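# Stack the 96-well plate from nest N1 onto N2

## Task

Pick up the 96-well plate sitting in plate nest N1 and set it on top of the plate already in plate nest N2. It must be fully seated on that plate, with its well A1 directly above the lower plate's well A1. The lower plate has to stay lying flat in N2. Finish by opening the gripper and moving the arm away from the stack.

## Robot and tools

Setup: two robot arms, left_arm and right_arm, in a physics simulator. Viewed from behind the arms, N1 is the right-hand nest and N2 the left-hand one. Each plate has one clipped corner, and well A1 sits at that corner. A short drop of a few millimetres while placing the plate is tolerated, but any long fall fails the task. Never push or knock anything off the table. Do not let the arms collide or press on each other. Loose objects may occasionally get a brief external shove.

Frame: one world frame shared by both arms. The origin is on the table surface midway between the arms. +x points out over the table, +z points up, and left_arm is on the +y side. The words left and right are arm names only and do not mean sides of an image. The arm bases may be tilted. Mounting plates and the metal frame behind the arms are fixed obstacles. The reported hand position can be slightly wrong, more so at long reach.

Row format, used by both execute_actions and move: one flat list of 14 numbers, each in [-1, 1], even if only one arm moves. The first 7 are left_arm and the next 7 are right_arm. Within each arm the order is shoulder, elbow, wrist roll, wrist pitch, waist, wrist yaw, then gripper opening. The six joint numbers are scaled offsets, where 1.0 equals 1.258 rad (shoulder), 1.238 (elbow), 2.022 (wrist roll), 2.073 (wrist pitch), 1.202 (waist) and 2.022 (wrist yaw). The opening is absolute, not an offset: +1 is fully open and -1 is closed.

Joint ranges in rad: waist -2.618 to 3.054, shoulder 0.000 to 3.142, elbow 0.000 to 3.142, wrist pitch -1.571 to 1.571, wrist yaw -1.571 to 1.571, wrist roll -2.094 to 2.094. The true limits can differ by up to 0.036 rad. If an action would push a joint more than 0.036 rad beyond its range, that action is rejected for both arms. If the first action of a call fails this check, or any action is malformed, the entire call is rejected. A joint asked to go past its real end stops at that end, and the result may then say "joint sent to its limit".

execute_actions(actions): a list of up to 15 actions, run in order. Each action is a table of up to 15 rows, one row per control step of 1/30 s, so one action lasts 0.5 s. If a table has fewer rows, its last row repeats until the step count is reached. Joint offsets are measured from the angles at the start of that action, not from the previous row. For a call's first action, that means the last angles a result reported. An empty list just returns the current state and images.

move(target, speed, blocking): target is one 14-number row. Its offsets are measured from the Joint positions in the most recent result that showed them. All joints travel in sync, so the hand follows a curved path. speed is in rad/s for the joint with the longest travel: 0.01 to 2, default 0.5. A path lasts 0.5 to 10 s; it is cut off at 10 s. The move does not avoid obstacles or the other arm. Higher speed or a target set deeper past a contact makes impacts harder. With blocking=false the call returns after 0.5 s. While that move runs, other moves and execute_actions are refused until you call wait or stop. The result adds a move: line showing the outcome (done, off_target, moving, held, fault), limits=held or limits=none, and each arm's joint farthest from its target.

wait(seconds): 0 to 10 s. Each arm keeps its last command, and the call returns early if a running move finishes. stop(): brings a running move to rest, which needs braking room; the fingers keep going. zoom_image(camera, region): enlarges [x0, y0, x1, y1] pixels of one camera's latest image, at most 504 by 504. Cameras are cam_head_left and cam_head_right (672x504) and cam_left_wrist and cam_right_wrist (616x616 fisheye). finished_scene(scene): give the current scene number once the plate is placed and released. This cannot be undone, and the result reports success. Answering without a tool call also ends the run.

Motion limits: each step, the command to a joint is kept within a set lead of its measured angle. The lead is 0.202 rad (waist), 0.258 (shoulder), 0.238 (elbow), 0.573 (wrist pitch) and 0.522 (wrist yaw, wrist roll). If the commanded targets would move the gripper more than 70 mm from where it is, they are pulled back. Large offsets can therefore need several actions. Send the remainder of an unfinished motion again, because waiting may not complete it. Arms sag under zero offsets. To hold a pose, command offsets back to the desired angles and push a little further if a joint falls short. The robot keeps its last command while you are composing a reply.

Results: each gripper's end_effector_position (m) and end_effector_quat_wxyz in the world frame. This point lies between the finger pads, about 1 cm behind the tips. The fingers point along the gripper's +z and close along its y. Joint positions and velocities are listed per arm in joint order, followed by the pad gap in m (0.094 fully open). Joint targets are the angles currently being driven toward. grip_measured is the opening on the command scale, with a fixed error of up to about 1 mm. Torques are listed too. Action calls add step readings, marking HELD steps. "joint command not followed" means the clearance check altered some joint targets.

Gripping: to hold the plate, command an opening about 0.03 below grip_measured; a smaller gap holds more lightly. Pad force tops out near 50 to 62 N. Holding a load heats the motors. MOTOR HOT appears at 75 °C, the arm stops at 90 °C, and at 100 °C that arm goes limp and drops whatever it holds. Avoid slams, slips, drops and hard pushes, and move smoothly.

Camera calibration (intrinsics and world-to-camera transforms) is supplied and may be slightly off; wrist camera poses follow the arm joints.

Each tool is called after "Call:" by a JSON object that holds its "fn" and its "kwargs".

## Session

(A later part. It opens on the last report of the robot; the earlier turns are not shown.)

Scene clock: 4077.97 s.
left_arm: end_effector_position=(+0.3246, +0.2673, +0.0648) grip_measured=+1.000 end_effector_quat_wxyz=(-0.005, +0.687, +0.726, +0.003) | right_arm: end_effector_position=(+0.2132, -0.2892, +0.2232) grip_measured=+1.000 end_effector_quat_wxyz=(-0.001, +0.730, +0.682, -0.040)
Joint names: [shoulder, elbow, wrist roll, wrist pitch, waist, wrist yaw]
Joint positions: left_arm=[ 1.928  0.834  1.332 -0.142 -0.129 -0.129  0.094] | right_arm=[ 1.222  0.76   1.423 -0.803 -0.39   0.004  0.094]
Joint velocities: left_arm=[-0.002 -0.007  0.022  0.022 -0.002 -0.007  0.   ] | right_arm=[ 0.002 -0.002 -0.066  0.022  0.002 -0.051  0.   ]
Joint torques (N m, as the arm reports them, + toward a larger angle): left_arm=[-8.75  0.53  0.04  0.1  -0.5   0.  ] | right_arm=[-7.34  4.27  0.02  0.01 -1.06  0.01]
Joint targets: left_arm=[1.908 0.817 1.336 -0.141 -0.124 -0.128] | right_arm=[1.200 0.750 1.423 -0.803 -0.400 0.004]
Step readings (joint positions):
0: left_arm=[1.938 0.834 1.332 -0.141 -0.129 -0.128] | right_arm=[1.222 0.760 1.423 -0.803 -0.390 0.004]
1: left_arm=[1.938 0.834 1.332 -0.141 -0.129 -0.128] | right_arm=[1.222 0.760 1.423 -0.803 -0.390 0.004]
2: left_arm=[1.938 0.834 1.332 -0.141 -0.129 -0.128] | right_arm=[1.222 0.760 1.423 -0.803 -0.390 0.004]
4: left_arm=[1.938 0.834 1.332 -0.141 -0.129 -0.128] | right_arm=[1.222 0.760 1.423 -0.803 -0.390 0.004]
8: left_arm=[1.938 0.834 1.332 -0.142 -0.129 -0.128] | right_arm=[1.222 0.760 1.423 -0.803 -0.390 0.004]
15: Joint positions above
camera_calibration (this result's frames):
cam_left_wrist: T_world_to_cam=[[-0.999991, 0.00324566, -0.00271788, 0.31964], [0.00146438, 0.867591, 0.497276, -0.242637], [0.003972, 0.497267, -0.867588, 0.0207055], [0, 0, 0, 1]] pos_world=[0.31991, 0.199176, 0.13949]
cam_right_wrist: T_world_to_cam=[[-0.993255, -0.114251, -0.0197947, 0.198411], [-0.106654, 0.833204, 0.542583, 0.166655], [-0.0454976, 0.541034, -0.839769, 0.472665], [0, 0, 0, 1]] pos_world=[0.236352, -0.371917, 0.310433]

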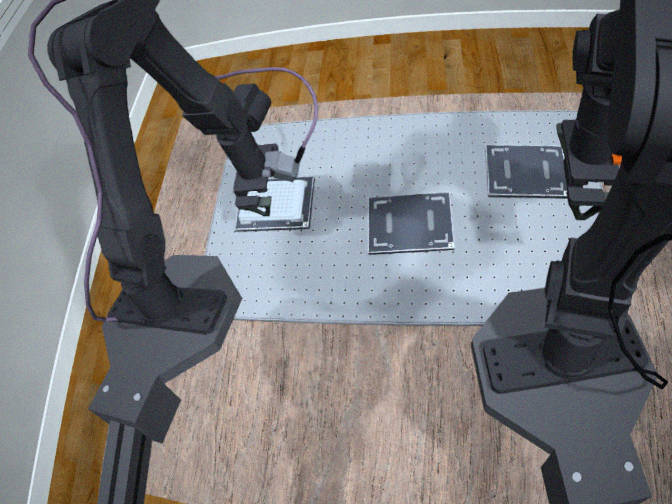

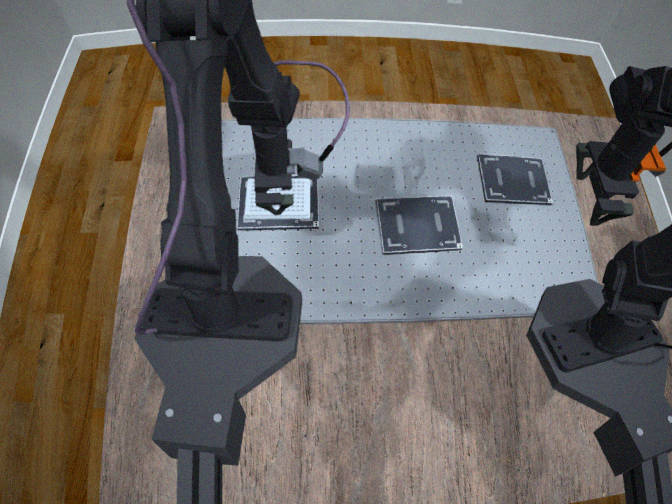

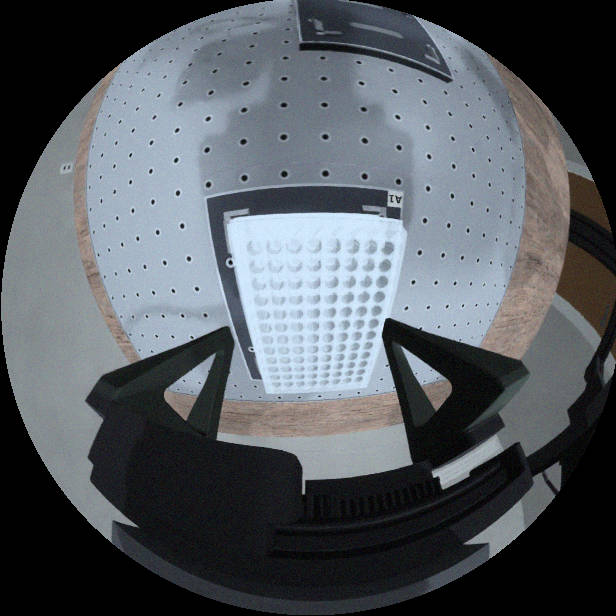

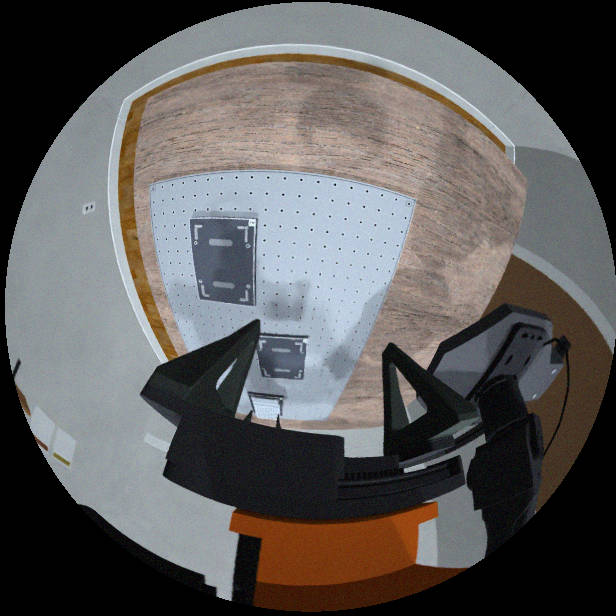

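Call:
{"fn": "execute_actions", "kwargs": {"actions": [[[-0.016,-0.014,0.001,-0.002,0.004,0,0.98,-0.0175,-0.008,0,0,-0.008,0,1],[-0.016,-0.014,0.001,-0.003,0.004,0,0.96,-0.0175,-0.008,0,0,-0.008,0,1],[-0.016,-0.014,0.001,-0.004,0.004,0,0.94,-0.0175,-0.008,0,0,-0.008,0,1],[-0.016,-0.014,0.001,-0.004,0.004,0,0.92,-0.0175,-0.008,0,0,-0.008,0,1],[-0.016,-0.014,0.001,-0.004,0.004,0,0.90,-0.0175,-0.008,0,0,-0.008,0,1],[-0.016,-0.014,0.001,-0.004,0.004,0,0.88,-0.0175,-0.008,0,0,-0.008,0,1],[-0.016,-0.014,0.001,-0.004,0.004,0,0.86,-0.0175,-0.008,0,0,-0.008,0,1],[-0.016,-0.014,0.001,-0.004,0.004,0,0.84,-0.0175,-0.008,0,0,-0.008,0,1],[-0.016,-0.014,0.001,-0.004,0.004,0,0.82,-0.0175,-0.008,0,0,-0.008,0,1],[-0.016,-0.014,0.001,-0.004,0.004,0,0.80,-0.0175,-0.008,0,0,-0.008,0,1],[-0.016,-0.014,0.001,-0.004,0.004,0,0.78,-0.0175,-0.008,0,0,-0.008,0,1],[-0.016,-0.014,0.001,-0.004,0.004,0,0.76,-0.0175,-0.008,0,0,-0.008,0,1],[-0.016,-0.014,0.001,-0.004,0.004,0,0.74,-0.0175,-0.008,0,0,-0.008,0,1],[-0.016,-0.014,0.001,-0.004,0.004,0,0.72,-0.0175,-0.008,0,0,-0.008,0,1],[-0.016,-0.014,0.001,-0.004,0.004,0,0.70,-0.0175,-0.008,0,0,-0.008,0,1]]]}}

Scene clock: 4088.60 s.
left_arm: end_effector_position=(+0.3246, +0.2673, +0.0648) grip_measured=+0.713 end_effector_quat_wxyz=(-0.005, +0.687, +0.726, +0.003) | right_arm: end_effector_position=(+0.2132, -0.2892, +0.2232) grip_measured=+1.000 end_effector_quat_wxyz=(-0.001, +0.730, +0.682, -0.040)
Joint names: [shoulder, elbow, wrist roll, wrist pitch, waist, wrist yaw]
Joint positions: left_arm=[ 1.928  0.834  1.332 -0.142 -0.129 -0.129  0.08 ] | right_arm=[ 1.222  0.76   1.423 -0.803 -0.39   0.004  0.094]
Joint velocities: left_arm=[ 0.002 -0.002  0.007 -0.051  0.007  0.051 -0.019] | right_arm=[-0.012 -0.002  0.037 -0.037 -0.017  0.066  0.   ]
Joint torques (N m, as the arm reports them, + toward a larger angle): left_arm=[-8.57  0.57  0.01  0.05 -0.52  0.01] | right_arm=[-7.32  4.27  0.01  0.   -1.04  0.01]
Joint targets: left_arm=[1.908 0.817 1.334 -0.150 -0.124 -0.129] | right_arm=[1.200 0.750 1.423 -0.803 -0.400 0.004]
Step readings (joint positions):
0: left_arm=[1.928 0.834 1.332 -0.142 -0.129 -0.129] | right_arm=[1.222 0.760 1.423 -0.803 -0.390 0.004]
1: left_arm=[1.928 0.834 1.332 -0.142 -0.129 -0.129] | right_arm=[1.222 0.760 1.423 -0.803 -0.390 0.004]
2: left_arm=[1.928 0.834 1.332 -0.142 -0.129 -0.129] | right_arm=[1.222 0.760 1.423 -0.803 -0.390 0.004]
4: left_arm=[1.928 0.834 1.332 -0.142 -0.129 -0.129] | right_arm=[1.222 0.760 1.423 -0.803 -0.390 0.004]
8: left_arm=[1.928 0.834 1.332 -0.142 -0.129 -0.129] | right_arm=[1.222 0.760 1.423 -0.803 -0.390 0.004]
15: Joint positions above
camera_calibration (this result's frames):
cam_left_wrist: T_world_to_cam=[[-0.999991, 0.00324566, -0.00271788, 0.31964], [0.00146438, 0.867591, 0.497276, -0.242637], [0.003972, 0.497267, -0.867588, 0.0207055], [0, 0, 0, 1]] pos_world=[0.31991, 0.199176, 0.13949]
cam_right_wrist: T_world_to_cam=[[-0.993255, -0.114251, -0.0197947, 0.198411], [-0.106654, 0.833204, 0.542583, 0.166655], [-0.0454976, 0.541034, -0.839769, 0.472665], [0, 0, 0, 1]] pos_world=[0.236352, -0.371917, 0.310433]

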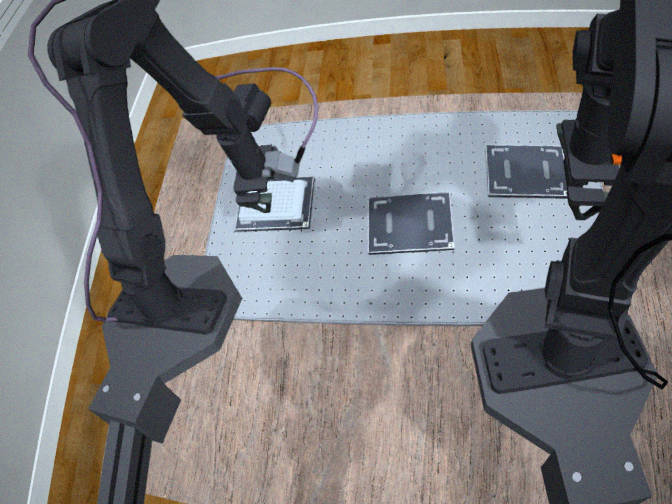

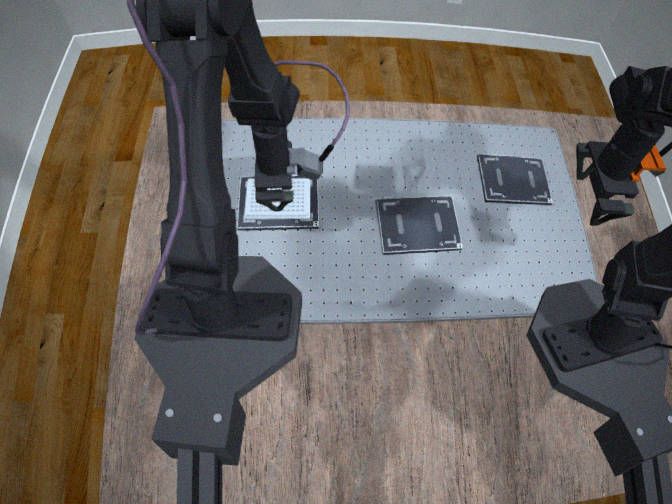

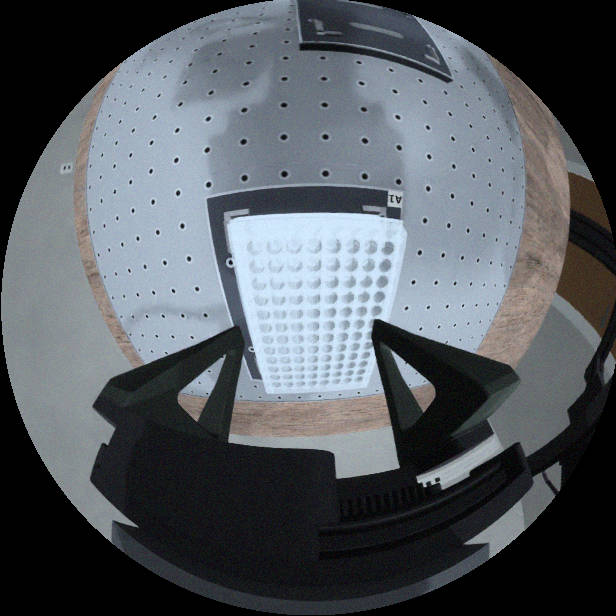

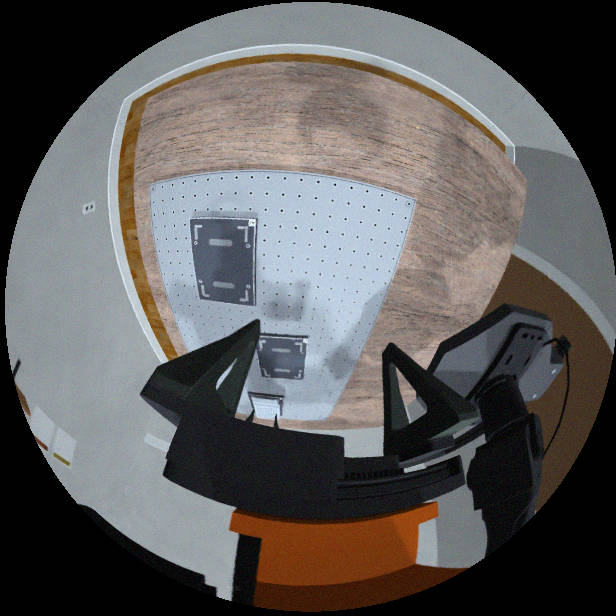

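Call:
{"fn": "zoom_image", "kwargs": {"camera": "cam_left_wrist", "region": [200, 190, 430, 420]}}

Call:
{"fn": "zoom_image", "kwargs": {"camera": "cam_head_right", "region": [220, 150, 340, 250]}}

Region (200, 190, 430, 420) of cam_left_wrist's 616x616 image, scaled by 2.191, with more detail than that image has.

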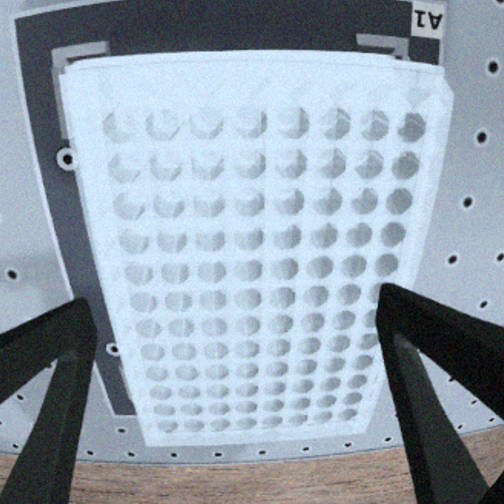

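Region (220, 150, 340, 250) of cam_head_right's 672x504 image, scaled by 4.200, with more detail than that image has.

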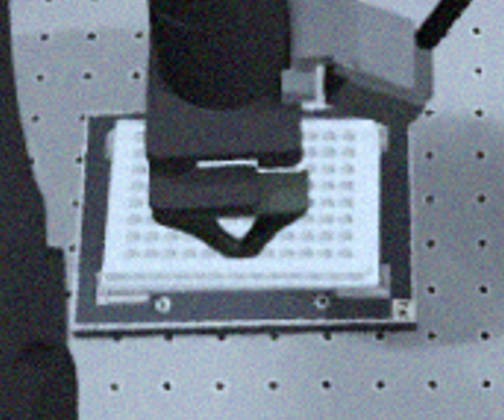

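Call:
{"fn": "execute_actions", "kwargs": {"actions": [[[-0.016,-0.014,0.001,-0.002,0.004,0,0.70,-0.0175,-0.008,0,0,-0.008,0,1],[-0.016,-0.014,0.001,-0.002,0.004,0,0.69,-0.0175,-0.008,0,0,-0.008,0,1],[-0.016,-0.014,0.001,-0.002,0.004,0,0.68,-0.0175,-0.008,0,0,-0.008,0,1],[-0.016,-0.014,0.001,-0.002,0.004,0,0.67,-0.0175,-0.008,0,0,-0.008,0,1]]]}}

Scene clock: 4118.40 s.
left_arm: end_effector_position=(+0.3246, +0.2673, +0.0648) grip_measured=+0.673 end_effector_quat_wxyz=(-0.005, +0.687, +0.726, +0.003) | right_arm: end_effector_position=(+0.2132, -0.2892, +0.2232) grip_measured=+1.000 end_effector_quat_wxyz=(-0.001, +0.730, +0.682, -0.040)
Joint names: [shoulder, elbow, wrist roll, wrist pitch, waist, wrist yaw]
Joint positions: left_arm=[ 1.928  0.834  1.332 -0.142 -0.129 -0.129  0.079] | right_arm=[ 1.222  0.76   1.423 -0.803 -0.39   0.004  0.094]
Joint velocities: left_arm=[-0.012  0.007 -0.037 -0.037  0.012  0.037 -0.001] | right_arm=[ 0.002 -0.002  0.007  0.007  0.017 -0.022  0.   ]
Joint torques (N m, as the arm reports them, + toward a larger angle): left_arm=[-8.57  0.57  0.02  0.1  -0.52  0.  ] | right_arm=[-7.32  4.28  0.01  0.   -1.04  0.02]
Joint targets: left_arm=[1.908 0.817 1.334 -0.146 -0.124 -0.129] | right_arm=[1.200 0.750 1.423 -0.803 -0.400 0.004]
Step readings (joint positions):
0: left_arm=[1.928 0.834 1.332 -0.142 -0.129 -0.129] | right_arm=[1.222 0.760 1.423 -0.803 -0.390 0.004]
1: left_arm=[1.928 0.834 1.332 -0.142 -0.129 -0.129] | right_arm=[1.222 0.760 1.423 -0.803 -0.390 0.004]
2: left_arm=[1.928 0.834 1.332 -0.142 -0.129 -0.129] | right_arm=[1.222 0.760 1.423 -0.803 -0.390 0.004]
4: left_arm=[1.928 0.834 1.332 -0.142 -0.129 -0.129] | right_arm=[1.222 0.760 1.423 -0.803 -0.390 0.004]
8: left_arm=[1.928 0.834 1.332 -0.142 -0.129 -0.129] | right_arm=[1.222 0.760 1.423 -0.803 -0.390 0.004]
15: Joint positions above
camera_calibration (this result's frames):
cam_left_wrist: T_world_to_cam=[[-0.999991, 0.00324566, -0.00271788, 0.31964], [0.00146438, 0.867591, 0.497276, -0.242637], [0.003972, 0.497267, -0.867588, 0.0207055], [0, 0, 0, 1]] pos_world=[0.31991, 0.199176, 0.13949]
cam_right_wrist: T_world_to_cam=[[-0.993255, -0.114251, -0.0197947, 0.198411], [-0.106654, 0.833204, 0.542583, 0.166655], [-0.0454976, 0.541034, -0.839769, 0.472665], [0, 0, 0, 1]] pos_world=[0.236352, -0.371917, 0.310433]

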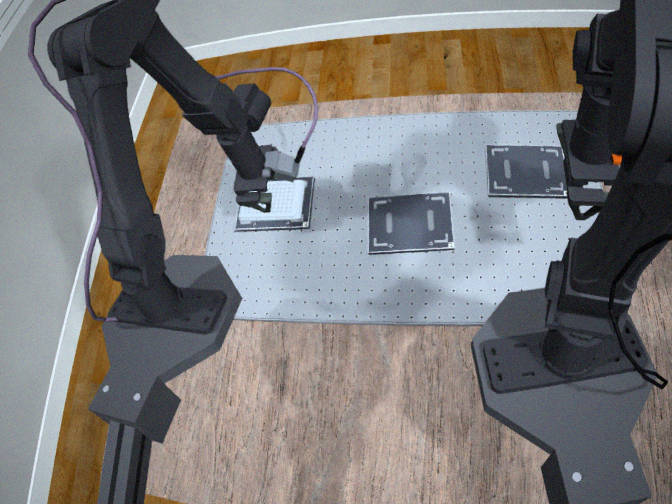

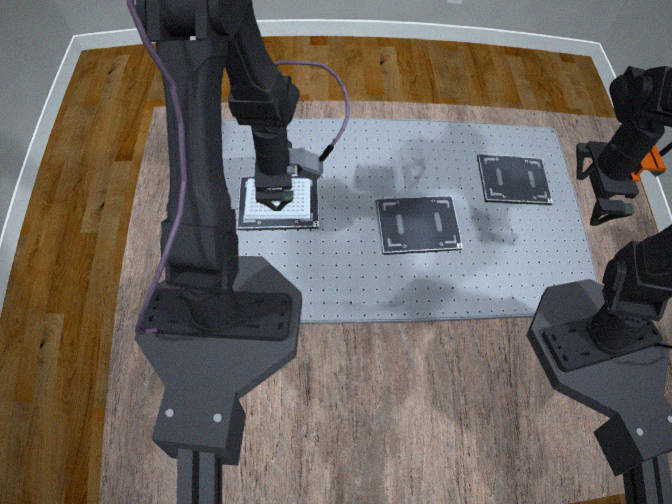

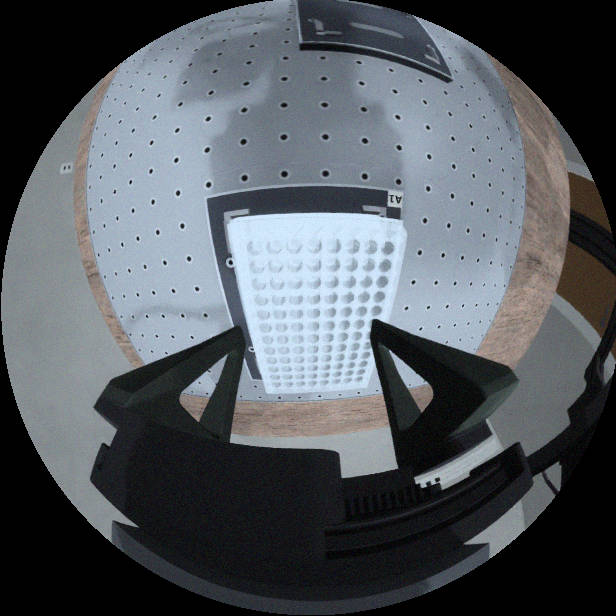

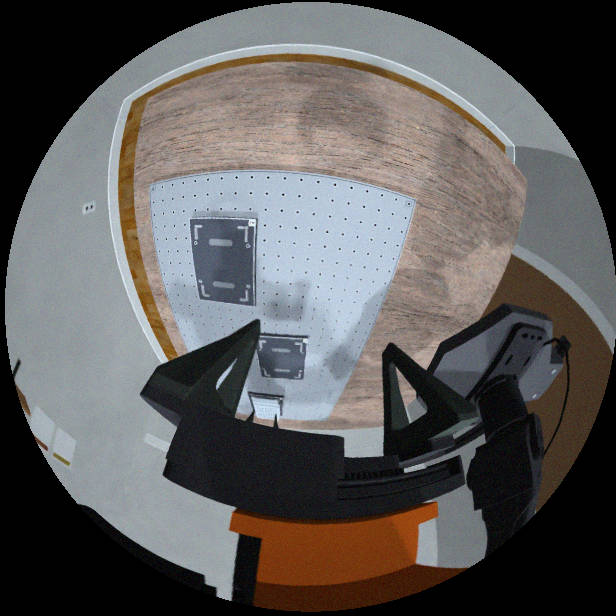

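Call:
{"fn": "move", "kwargs": {"target": [-0.115,-0.016,0.001,-0.062,0.004,0,1.0,-0.0175,-0.008,0,0,-0.008,0,1], "speed": 0.12}}

Scene clock: 4132.60 s.
left_arm: end_effector_position=(+0.3290, +0.2704, +0.0967) grip_measured=+1.000 end_effector_quat_wxyz=(-0.002, +0.687, +0.727, +0.005) | right_arm: end_effector_position=(+0.2132, -0.2892, +0.2232) grip_measured=+1.000 end_effector_quat_wxyz=(-0.001, +0.730, +0.682, -0.040)
Joint names: [shoulder, elbow, wrist roll, wrist pitch, waist, wrist yaw]
Joint positions: left_arm=[ 1.806  0.834  1.332 -0.257 -0.129 -0.129  0.094] | right_arm=[ 1.222  0.76   1.423 -0.803 -0.39   0.004  0.094]
Joint velocities: left_arm=[ 0.002 -0.012 -0.007 -0.022  0.007  0.007  0.   ] | right_arm=[ 0.022 -0.007  0.066 -0.007  0.007 -0.051  0.   ]
Joint torques (N m, as the arm reports them, + toward a larger angle): left_arm=[-8.52  0.94  0.02  0.03 -0.46  0.01] | right_arm=[-7.33  4.25  0.01  0.   -1.03  0.01]
Joint targets: left_arm=[1.784 0.814 1.334 -0.271 -0.124 -0.129] | right_arm=[1.200 0.750 1.423 -0.803 -0.400 0.004]
move: off_target (left_arm, right_arm); limits=none; left_arm: farthest joint: the shoulder, 0.023 radians from its target (0.145 radians at the start); right_arm: farthest joint: the shoulder, 0.022 radians from its target (0.022 radians at the start)
camera_calibration (this result's frames):
cam_left_wrist: T_world_to_cam=[[-0.999949, 0.00238399, -0.00979834, 0.324975], [-0.00279153, 0.868243, 0.496132, -0.259849], [0.00969011, 0.496134, -0.868192, 0.04539], [0, 0, 0, 1]] pos_world=[0.323794, 0.202317, 0.171511]
cam_right_wrist: T_world_to_cam=[[-0.993255, -0.114251, -0.0197947, 0.198411], [-0.106654, 0.833204, 0.542583, 0.166655], [-0.0454976, 0.541034, -0.839769, 0.472665], [0, 0, 0, 1]] pos_world=[0.236352, -0.371917, 0.310433]

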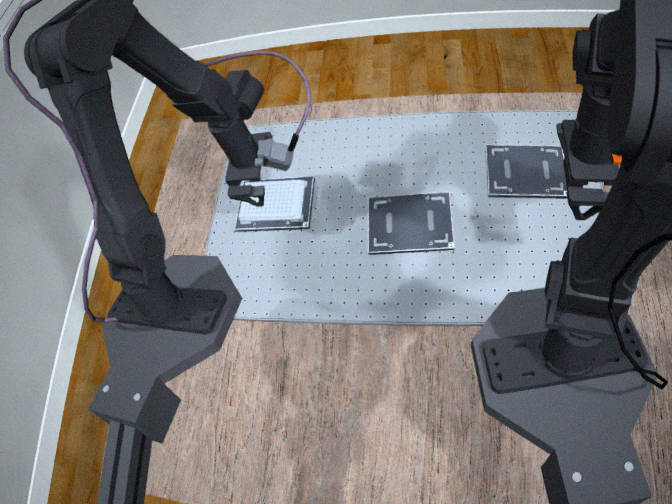

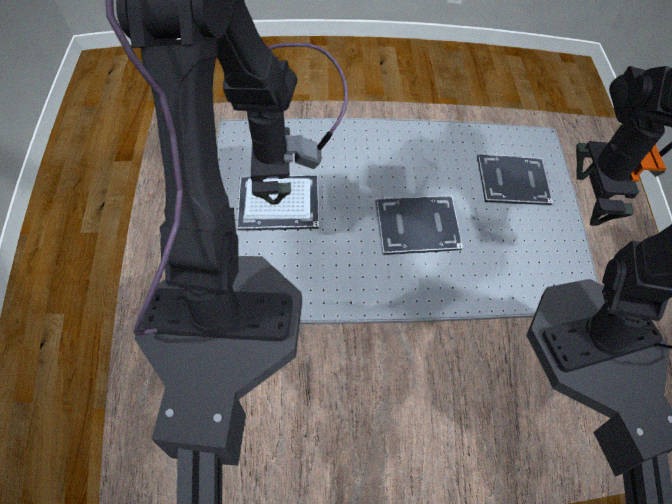

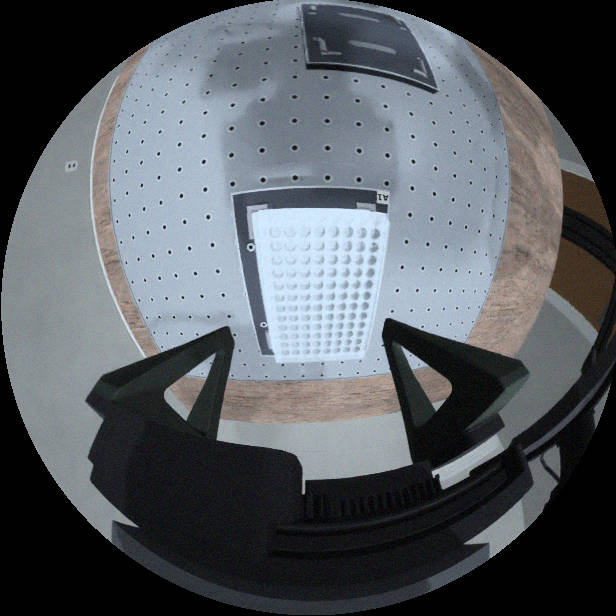

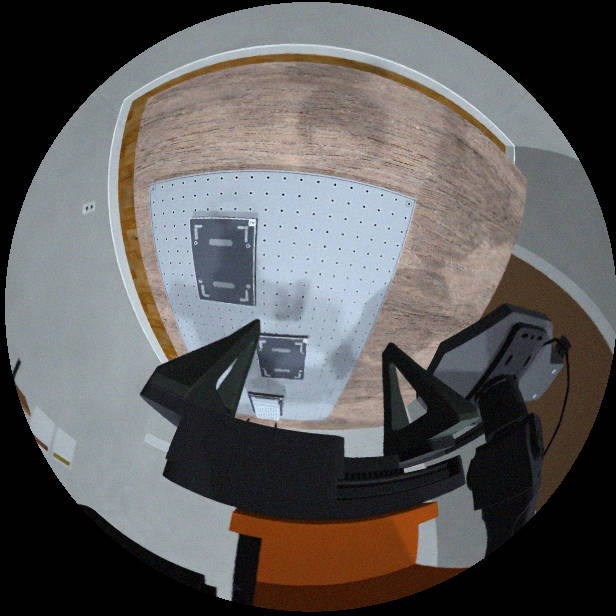

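Call:
{"fn": "zoom_image", "kwargs": {"camera": "cam_left_wrist", "region": [220, 170, 410, 370]}}

Call:
{"fn": "zoom_image", "kwargs": {"camera": "cam_head_left", "region": [225, 165, 325, 240]}}

Region (220, 170, 410, 370) of cam_left_wrist's 616x616 image, scaled by 2.520, with more detail than that image has; it fills the left 479 columns of this view, and the rest is white.

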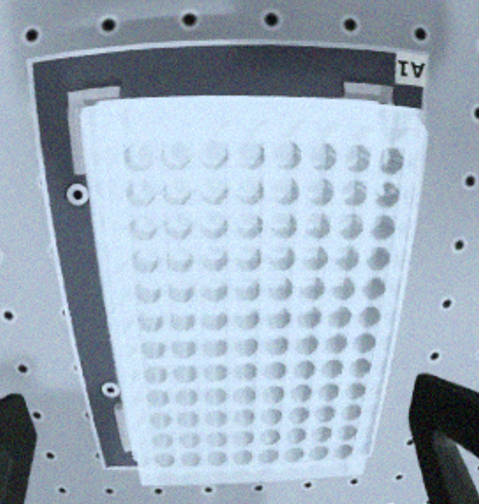

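Region (225, 165, 325, 240) of cam_head_left's 672x504 image, scaled by 5.040, with more detail than that image has; it fills the top 378 rows of this view, and the rest is white.

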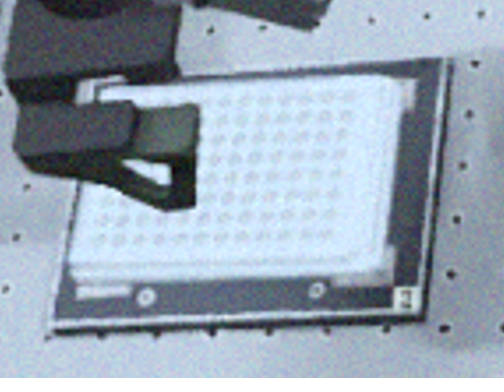

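Call:
{"fn": "move", "kwargs": {"target": [0.085,-0.0396,0.003,0.0526,0.004,0,1.0,-0.0175,-0.008,0,0,-0.008,0,1], "speed": 0.08}}

Scene clock: 4164.97 s.
left_arm: end_effector_position=(+0.3135, +0.2698, +0.0680) grip_measured=+1.000 end_effector_quat_wxyz=(-0.013, +0.688, +0.725, -0.002) | right_arm: end_effector_position=(+0.2132, -0.2892, +0.2232) grip_measured=+1.000 end_effector_quat_wxyz=(-0.001, +0.730, +0.682, -0.040)
Joint names: [shoulder, elbow, wrist roll, wrist pitch, waist, wrist yaw]
Joint positions: left_arm=[ 1.905  0.804  1.332 -0.155 -0.129 -0.129  0.094] | right_arm=[ 1.222  0.76   1.423 -0.803 -0.39   0.004  0.094]
Joint velocities: left_arm=[ 0.007 -0.002 -0.022 -0.022  0.017 -0.051  0.   ] | right_arm=[-0.012 -0.012 -0.022  0.095  0.002 -0.022  0.   ]
Joint torques (N m, as the arm reports them, + toward a larger angle): left_arm=[-6.43  0.42  0.05  0.16 -0.48  0.01] | right_arm=[-7.31  4.27  0.01 -0.01 -1.05  0.02]
Joint targets: left_arm=[1.913 0.785 1.338 -0.148 -0.124 -0.129] | right_arm=[1.200 0.750 1.423 -0.803 -0.400 0.004]
move: off_target (right_arm); limits=none; left_arm: farthest joint: the elbow, 0.019 radians from its target (0.049 radians at the start); right_arm: farthest joint: the shoulder, 0.022 radians from its target (0.022 radians at the start)
camera_calibration (this result's frames):
cam_left_wrist: T_world_to_cam=[[-0.999846, 0.00555633, 0.0166655, 0.306553], [0.0131495, 0.865783, 0.500247, -0.249752], [-0.0116491, 0.500389, -0.865722, 0.0262946], [0, 0, 0, 1]] pos_world=[0.310096, 0.20137, 0.142593]
cam_right_wrist: T_world_to_cam=[[-0.993255, -0.114251, -0.0197947, 0.198411], [-0.106654, 0.833204, 0.542583, 0.166655], [-0.0454976, 0.541034, -0.839769, 0.472665], [0, 0, 0, 1]] pos_world=[0.236352, -0.371917, 0.310433]

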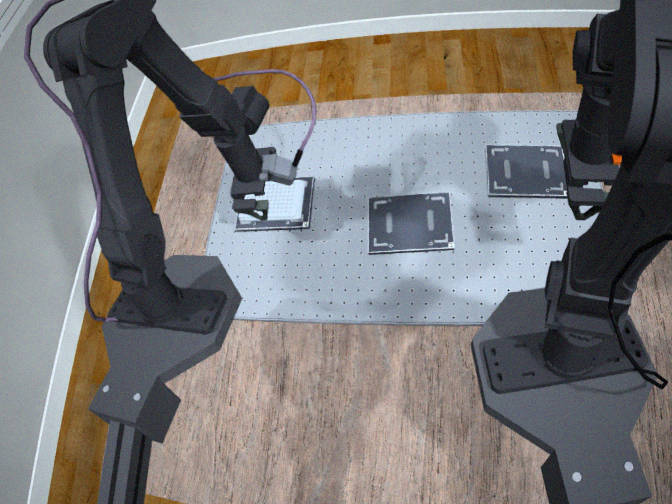

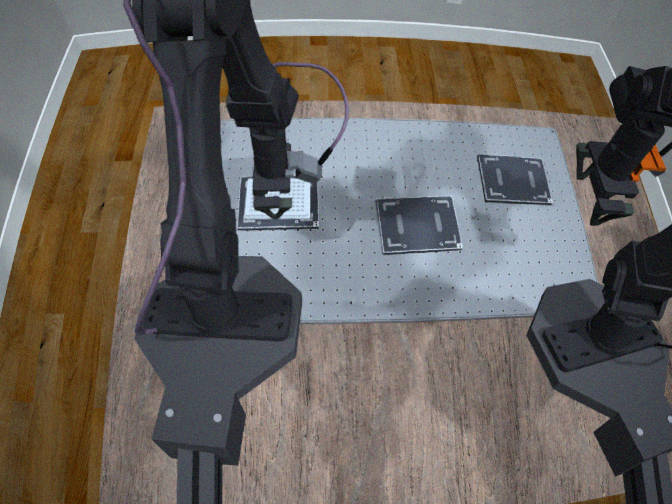

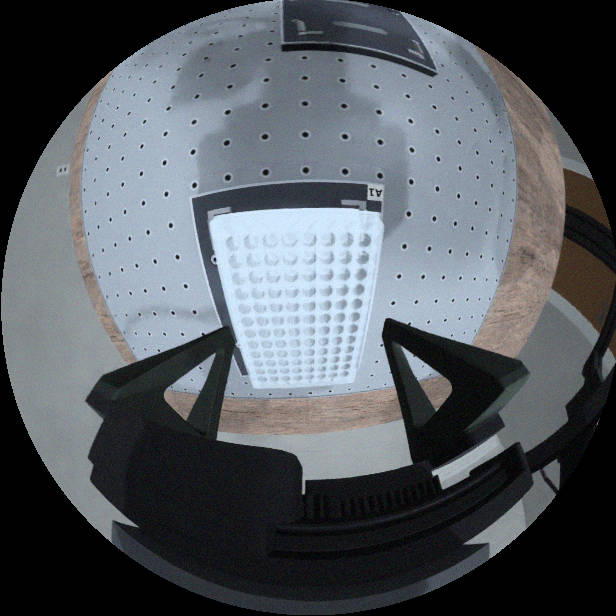

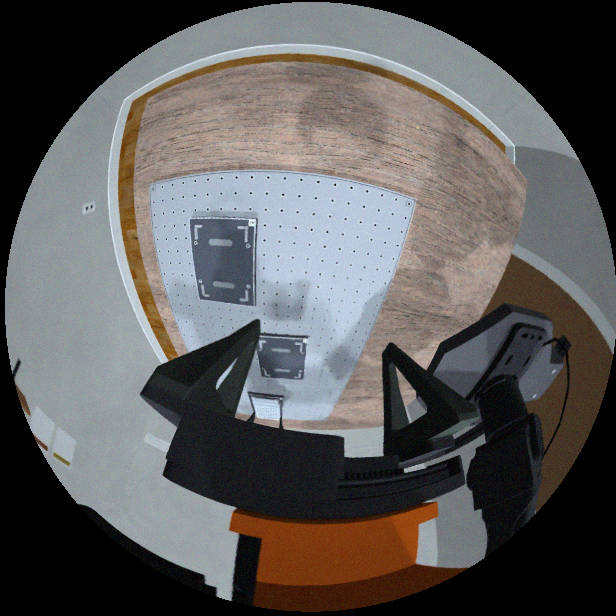

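Call:
{"fn": "execute_actions", "kwargs": {"actions": [[[0.004,-0.015,0.002,0.008,0.004,0,1,-0.0175,-0.008,0,0,-0.008,0,1],[0.004,-0.015,0.002,0.010,0.004,0,1,-0.0175,-0.008,0,0,-0.008,0,1],[0.004,-0.015,0.002,0.012,0.004,0,1,-0.0175,-0.008,0,0,-0.008,0,1],[0.004,-0.015,0.002,0.013,0.004,0,1,-0.0175,-0.008,0,0,-0.008,0,1],[0.019,-0.015,0.002,0.014,0.004,0,1,-0.0175,-0.008,0,0,-0.008,0,1],[0.019,-0.015,0.002,0.015,0.004,0,1,-0.0175,-0.008,0,0,-0.008,0,1],[0.019,-0.015,0.002,0.016,0.004,0,1,-0.0175,-0.008,0,0,-0.008,0,1],[0.019,-0.015,0.002,0.016,0.004,0,1,-0.0175,-0.008,0,0,-0.008,0,1],[0.019,-0.015,0.002,0.016,0.004,0,1,-0.0175,-0.008,0,0,-0.008,0,1],[0.015,-0.015,0.002,0.016,0.004,0,1,-0.0175,-0.008,0,0,-0.008,0,1]]]}}

Scene clock: 4178.60 s.
left_arm: end_effector_position=(+0.3154, +0.2690, +0.0641) grip_measured=+1.000 end_effector_quat_wxyz=(-0.009, +0.688, +0.726, +0.001) | right_arm: end_effector_position=(+0.2132, -0.2892, +0.2232) grip_measured=+1.000 end_effector_quat_wxyz=(-0.001, +0.730, +0.682, -0.040)
Joint names: [shoulder, elbow, wrist roll, wrist pitch, waist, wrist yaw]
Joint positions: left_arm=[ 1.92   0.804  1.332 -0.13  -0.129 -0.129  0.094] | right_arm=[ 1.222  0.76   1.423 -0.803 -0.39   0.004  0.094]
Joint velocities: left_arm=[-0.007  0.002 -0.037 -0.051 -0.007  0.051  0.   ] | right_arm=[ 0.012 -0.012 -0.066 -0.022 -0.017 -0.007  0.   ]
Joint torques (N m, as the arm reports them, + toward a larger angle): left_arm=[-6.77  0.38  0.03  0.17 -0.5   0.  ] | right_arm=[-7.32  4.27  0.    0.   -1.04  0.02]
Joint targets: left_arm=[1.924 0.785 1.336 -0.122 -0.124 -0.129] | right_arm=[1.200 0.750 1.423 -0.803 -0.400 0.004]
Step readings (joint positions):
0: left_arm=[1.905 0.804 1.332 -0.154 -0.129 -0.129] | right_arm=[1.222 0.760 1.423 -0.803 -0.390 0.004]
1: left_arm=[1.905 0.804 1.332 -0.153 -0.129 -0.129] | right_arm=[1.222 0.760 1.423 -0.803 -0.390 0.004]
2: left_arm=[1.905 0.804 1.332 -0.152 -0.129 -0.129] | right_arm=[1.222 0.760 1.423 -0.803 -0.390 0.004]
4: left_arm=[1.905 0.804 1.332 -0.146 -0.129 -0.129] | right_arm=[1.222 0.760 1.423 -0.803 -0.390 0.004]
8: left_arm=[1.916 0.804 1.332 -0.134 -0.129 -0.129] | right_arm=[1.222 0.760 1.423 -0.803 -0.390 0.004]
15: Joint positions above
camera_calibration (this result's frames):
cam_left_wrist: T_world_to_cam=[[-0.999966, 0.00440974, 0.0069731, 0.309455], [0.00730025, 0.866692, 0.498791, -0.245411], [-0.003844, 0.498825, -0.866694, 0.0213503], [0, 0, 0, 1]] pos_world=[0.311318, 0.200681, 0.138755]
cam_right_wrist: T_world_to_cam=[[-0.993255, -0.114251, -0.0197947, 0.198411], [-0.106654, 0.833204, 0.542583, 0.166655], [-0.0454976, 0.541034, -0.839769, 0.472665], [0, 0, 0, 1]] pos_world=[0.236352, -0.371917, 0.310433]

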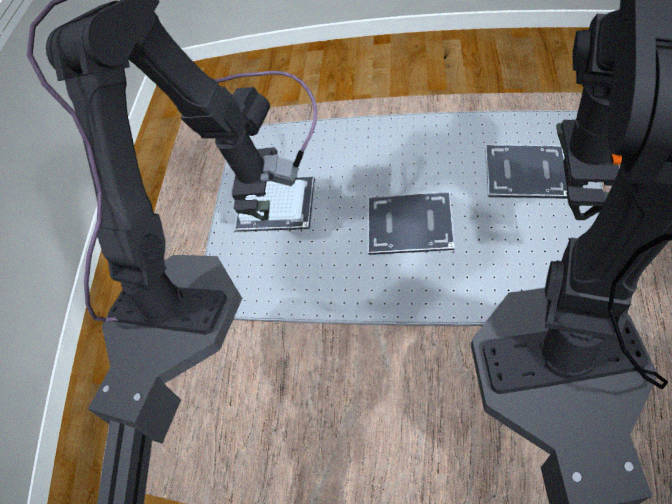

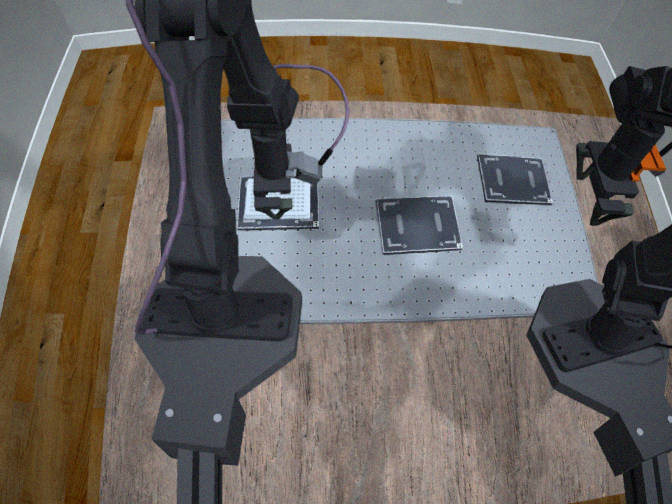

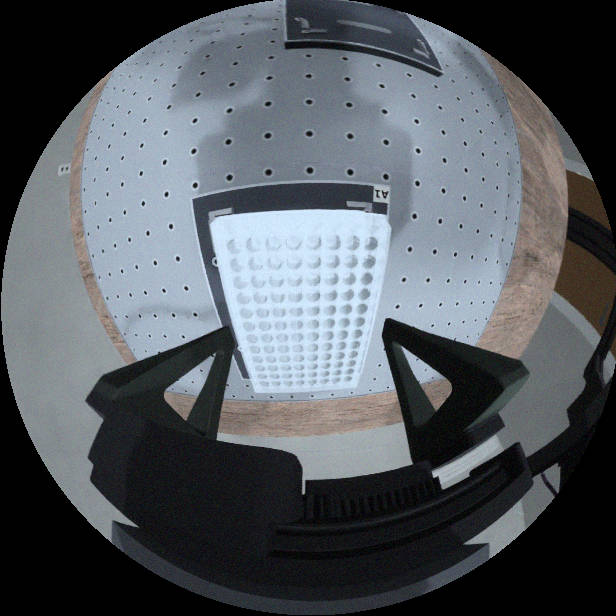

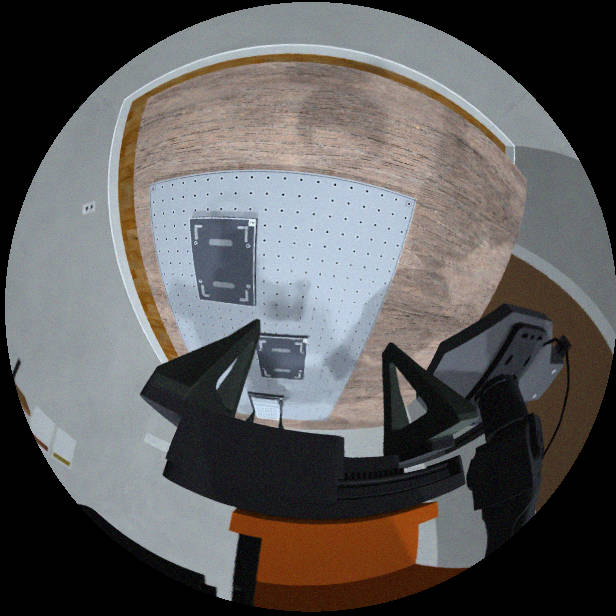

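Call:
{"fn": "execute_actions", "kwargs": {"actions": [[[0.003,-0.015,0.002,0.008,0.004,0,1,-0.0175,-0.008,0,0,-0.008,0,1],[0.003,-0.015,0.002,0.010,0.004,0,1,-0.0175,-0.008,0,0,-0.008,0,1],[0.003,-0.015,0.002,0.012,0.004,0,1,-0.0175,-0.008,0,0,-0.008,0,1],[0.003,-0.015,0.002,0.012,0.004,0,1,-0.0175,-0.008,0,0,-0.008,0,1],[0.003,-0.015,0.002,0.012,0.004,0,1,-0.0175,-0.008,0,0,-0.008,0,1],[0.018,-0.015,0.002,0.013,0.004,0,1,-0.0175,-0.008,0,0,-0.008,0,1],[0.018,-0.015,0.002,0.013,0.004,0,1,-0.0175,-0.008,0,0,-0.008,0,1],[0.018,-0.015,0.002,0.013,0.004,0,1,-0.0175,-0.008,0,0,-0.008,0,1],[0.018,-0.015,0.002,0.013,0.004,0,1,-0.0175,-0.008,0,0,-0.008,0,1],[0.008,-0.015,0.002,0.013,0.004,0,1,-0.0175,-0.008,0,0,-0.008,0,1]]]}}

Scene clock: 4184.20 s.
left_arm: end_effector_position=(+0.3175, +0.2682, +0.0611) grip_measured=+1.000 end_effector_quat_wxyz=(-0.005, +0.687, +0.726, +0.003) | right_arm: end_effector_position=(+0.2132, -0.2892, +0.2232) grip_measured=+1.000 end_effector_quat_wxyz=(-0.001, +0.730, +0.682, -0.040)
Joint names: [shoulder, elbow, wrist roll, wrist pitch, waist, wrist yaw]
Joint positions: left_arm=[ 1.932  0.804  1.332 -0.107 -0.129 -0.129  0.094] | right_arm=[ 1.222  0.76   1.423 -0.803 -0.39   0.004  0.094]
Joint velocities: left_arm=[ 0.007 -0.002 -0.022 -0.051 -0.002 -0.022  0.   ] | right_arm=[ 0.002 -0.002 -0.007 -0.022 -0.012  0.007  0.   ]
Joint torques (N m, as the arm reports them, + toward a larger angle): left_arm=[-7.08  0.28  0.04  0.19 -0.5   0.  ] | right_arm=[-7.33  4.28  0.01  0.   -1.03  0.01]
Joint targets: left_arm=[1.931 0.785 1.336 -0.102 -0.124 -0.129] | right_arm=[1.200 0.750 1.423 -0.803 -0.400 0.004]
Step readings (joint positions):
0: left_arm=[1.920 0.804 1.332 -0.128 -0.129 -0.129] | right_arm=[1.222 0.760 1.423 -0.803 -0.390 0.004]
1: left_arm=[1.920 0.804 1.332 -0.127 -0.129 -0.129] | right_arm=[1.222 0.760 1.423 -0.803 -0.390 0.004]
2: left_arm=[1.920 0.804 1.332 -0.125 -0.129 -0.129] | right_arm=[1.222 0.760 1.423 -0.803 -0.390 0.004]
4: left_arm=[1.920 0.804 1.332 -0.121 -0.129 -0.129] | right_arm=[1.222 0.760 1.423 -0.803 -0.390 0.004]
8: left_arm=[1.928 0.804 1.332 -0.111 -0.129 -0.129] | right_arm=[1.222 0.760 1.423 -0.803 -0.390 0.004]
15: Joint positions above
camera_calibration (this result's frames):
cam_left_wrist: T_world_to_cam=[[-0.99999, 0.00320054, -0.00309057, 0.312467], [0.0012402, 0.867626, 0.497216, -0.241504], [0.00427282, 0.497208, -0.867621, 0.0170221], [0, 0, 0, 1]] pos_world=[0.31269, 0.200072, 0.135814]
cam_right_wrist: T_world_to_cam=[[-0.993255, -0.114251, -0.0197947, 0.198411], [-0.106654, 0.833204, 0.542583, 0.166655], [-0.0454976, 0.541034, -0.839769, 0.472665], [0, 0, 0, 1]] pos_world=[0.236352, -0.371917, 0.310433]

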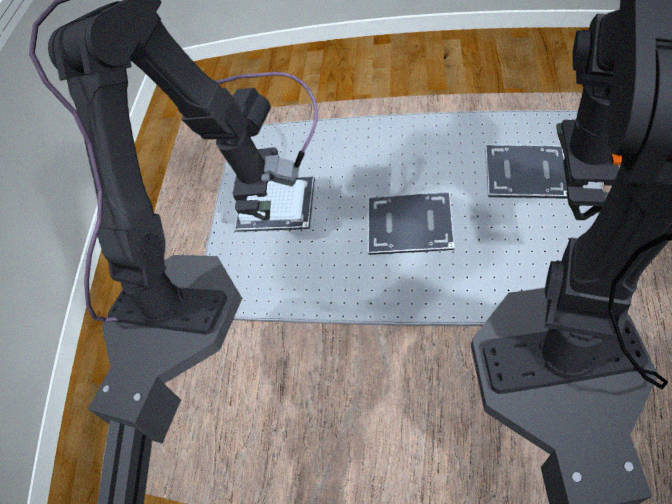

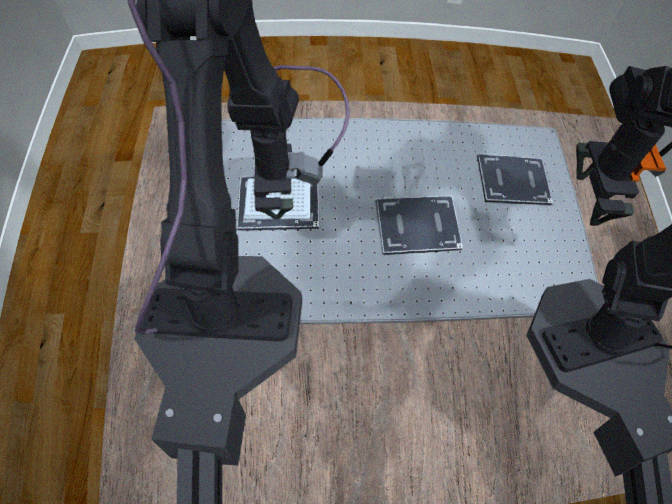

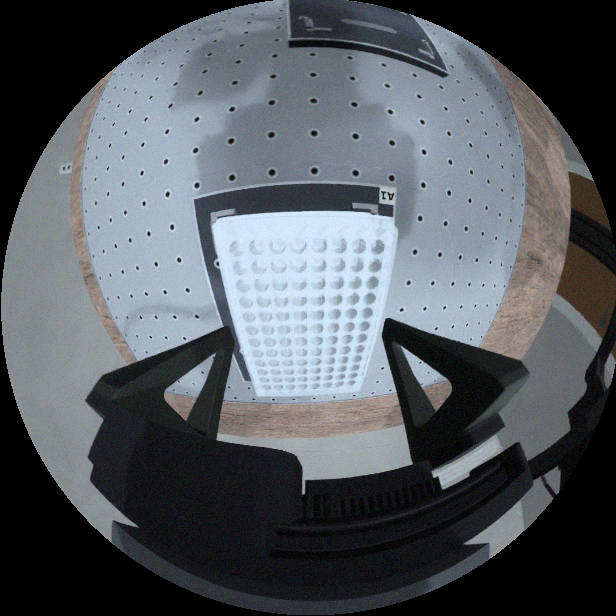

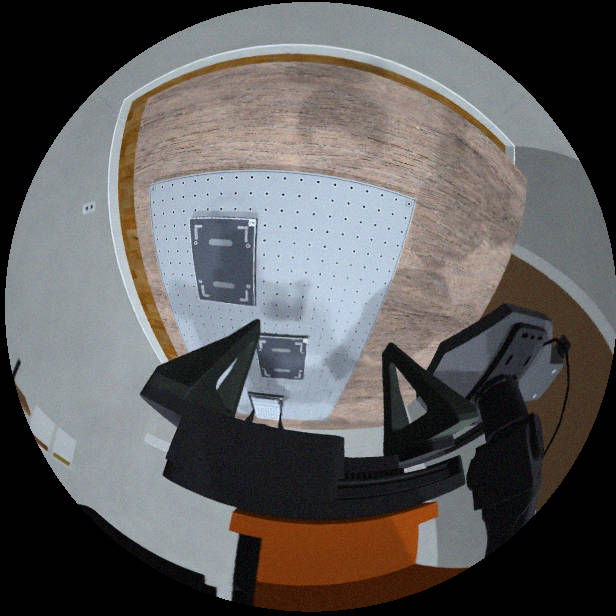

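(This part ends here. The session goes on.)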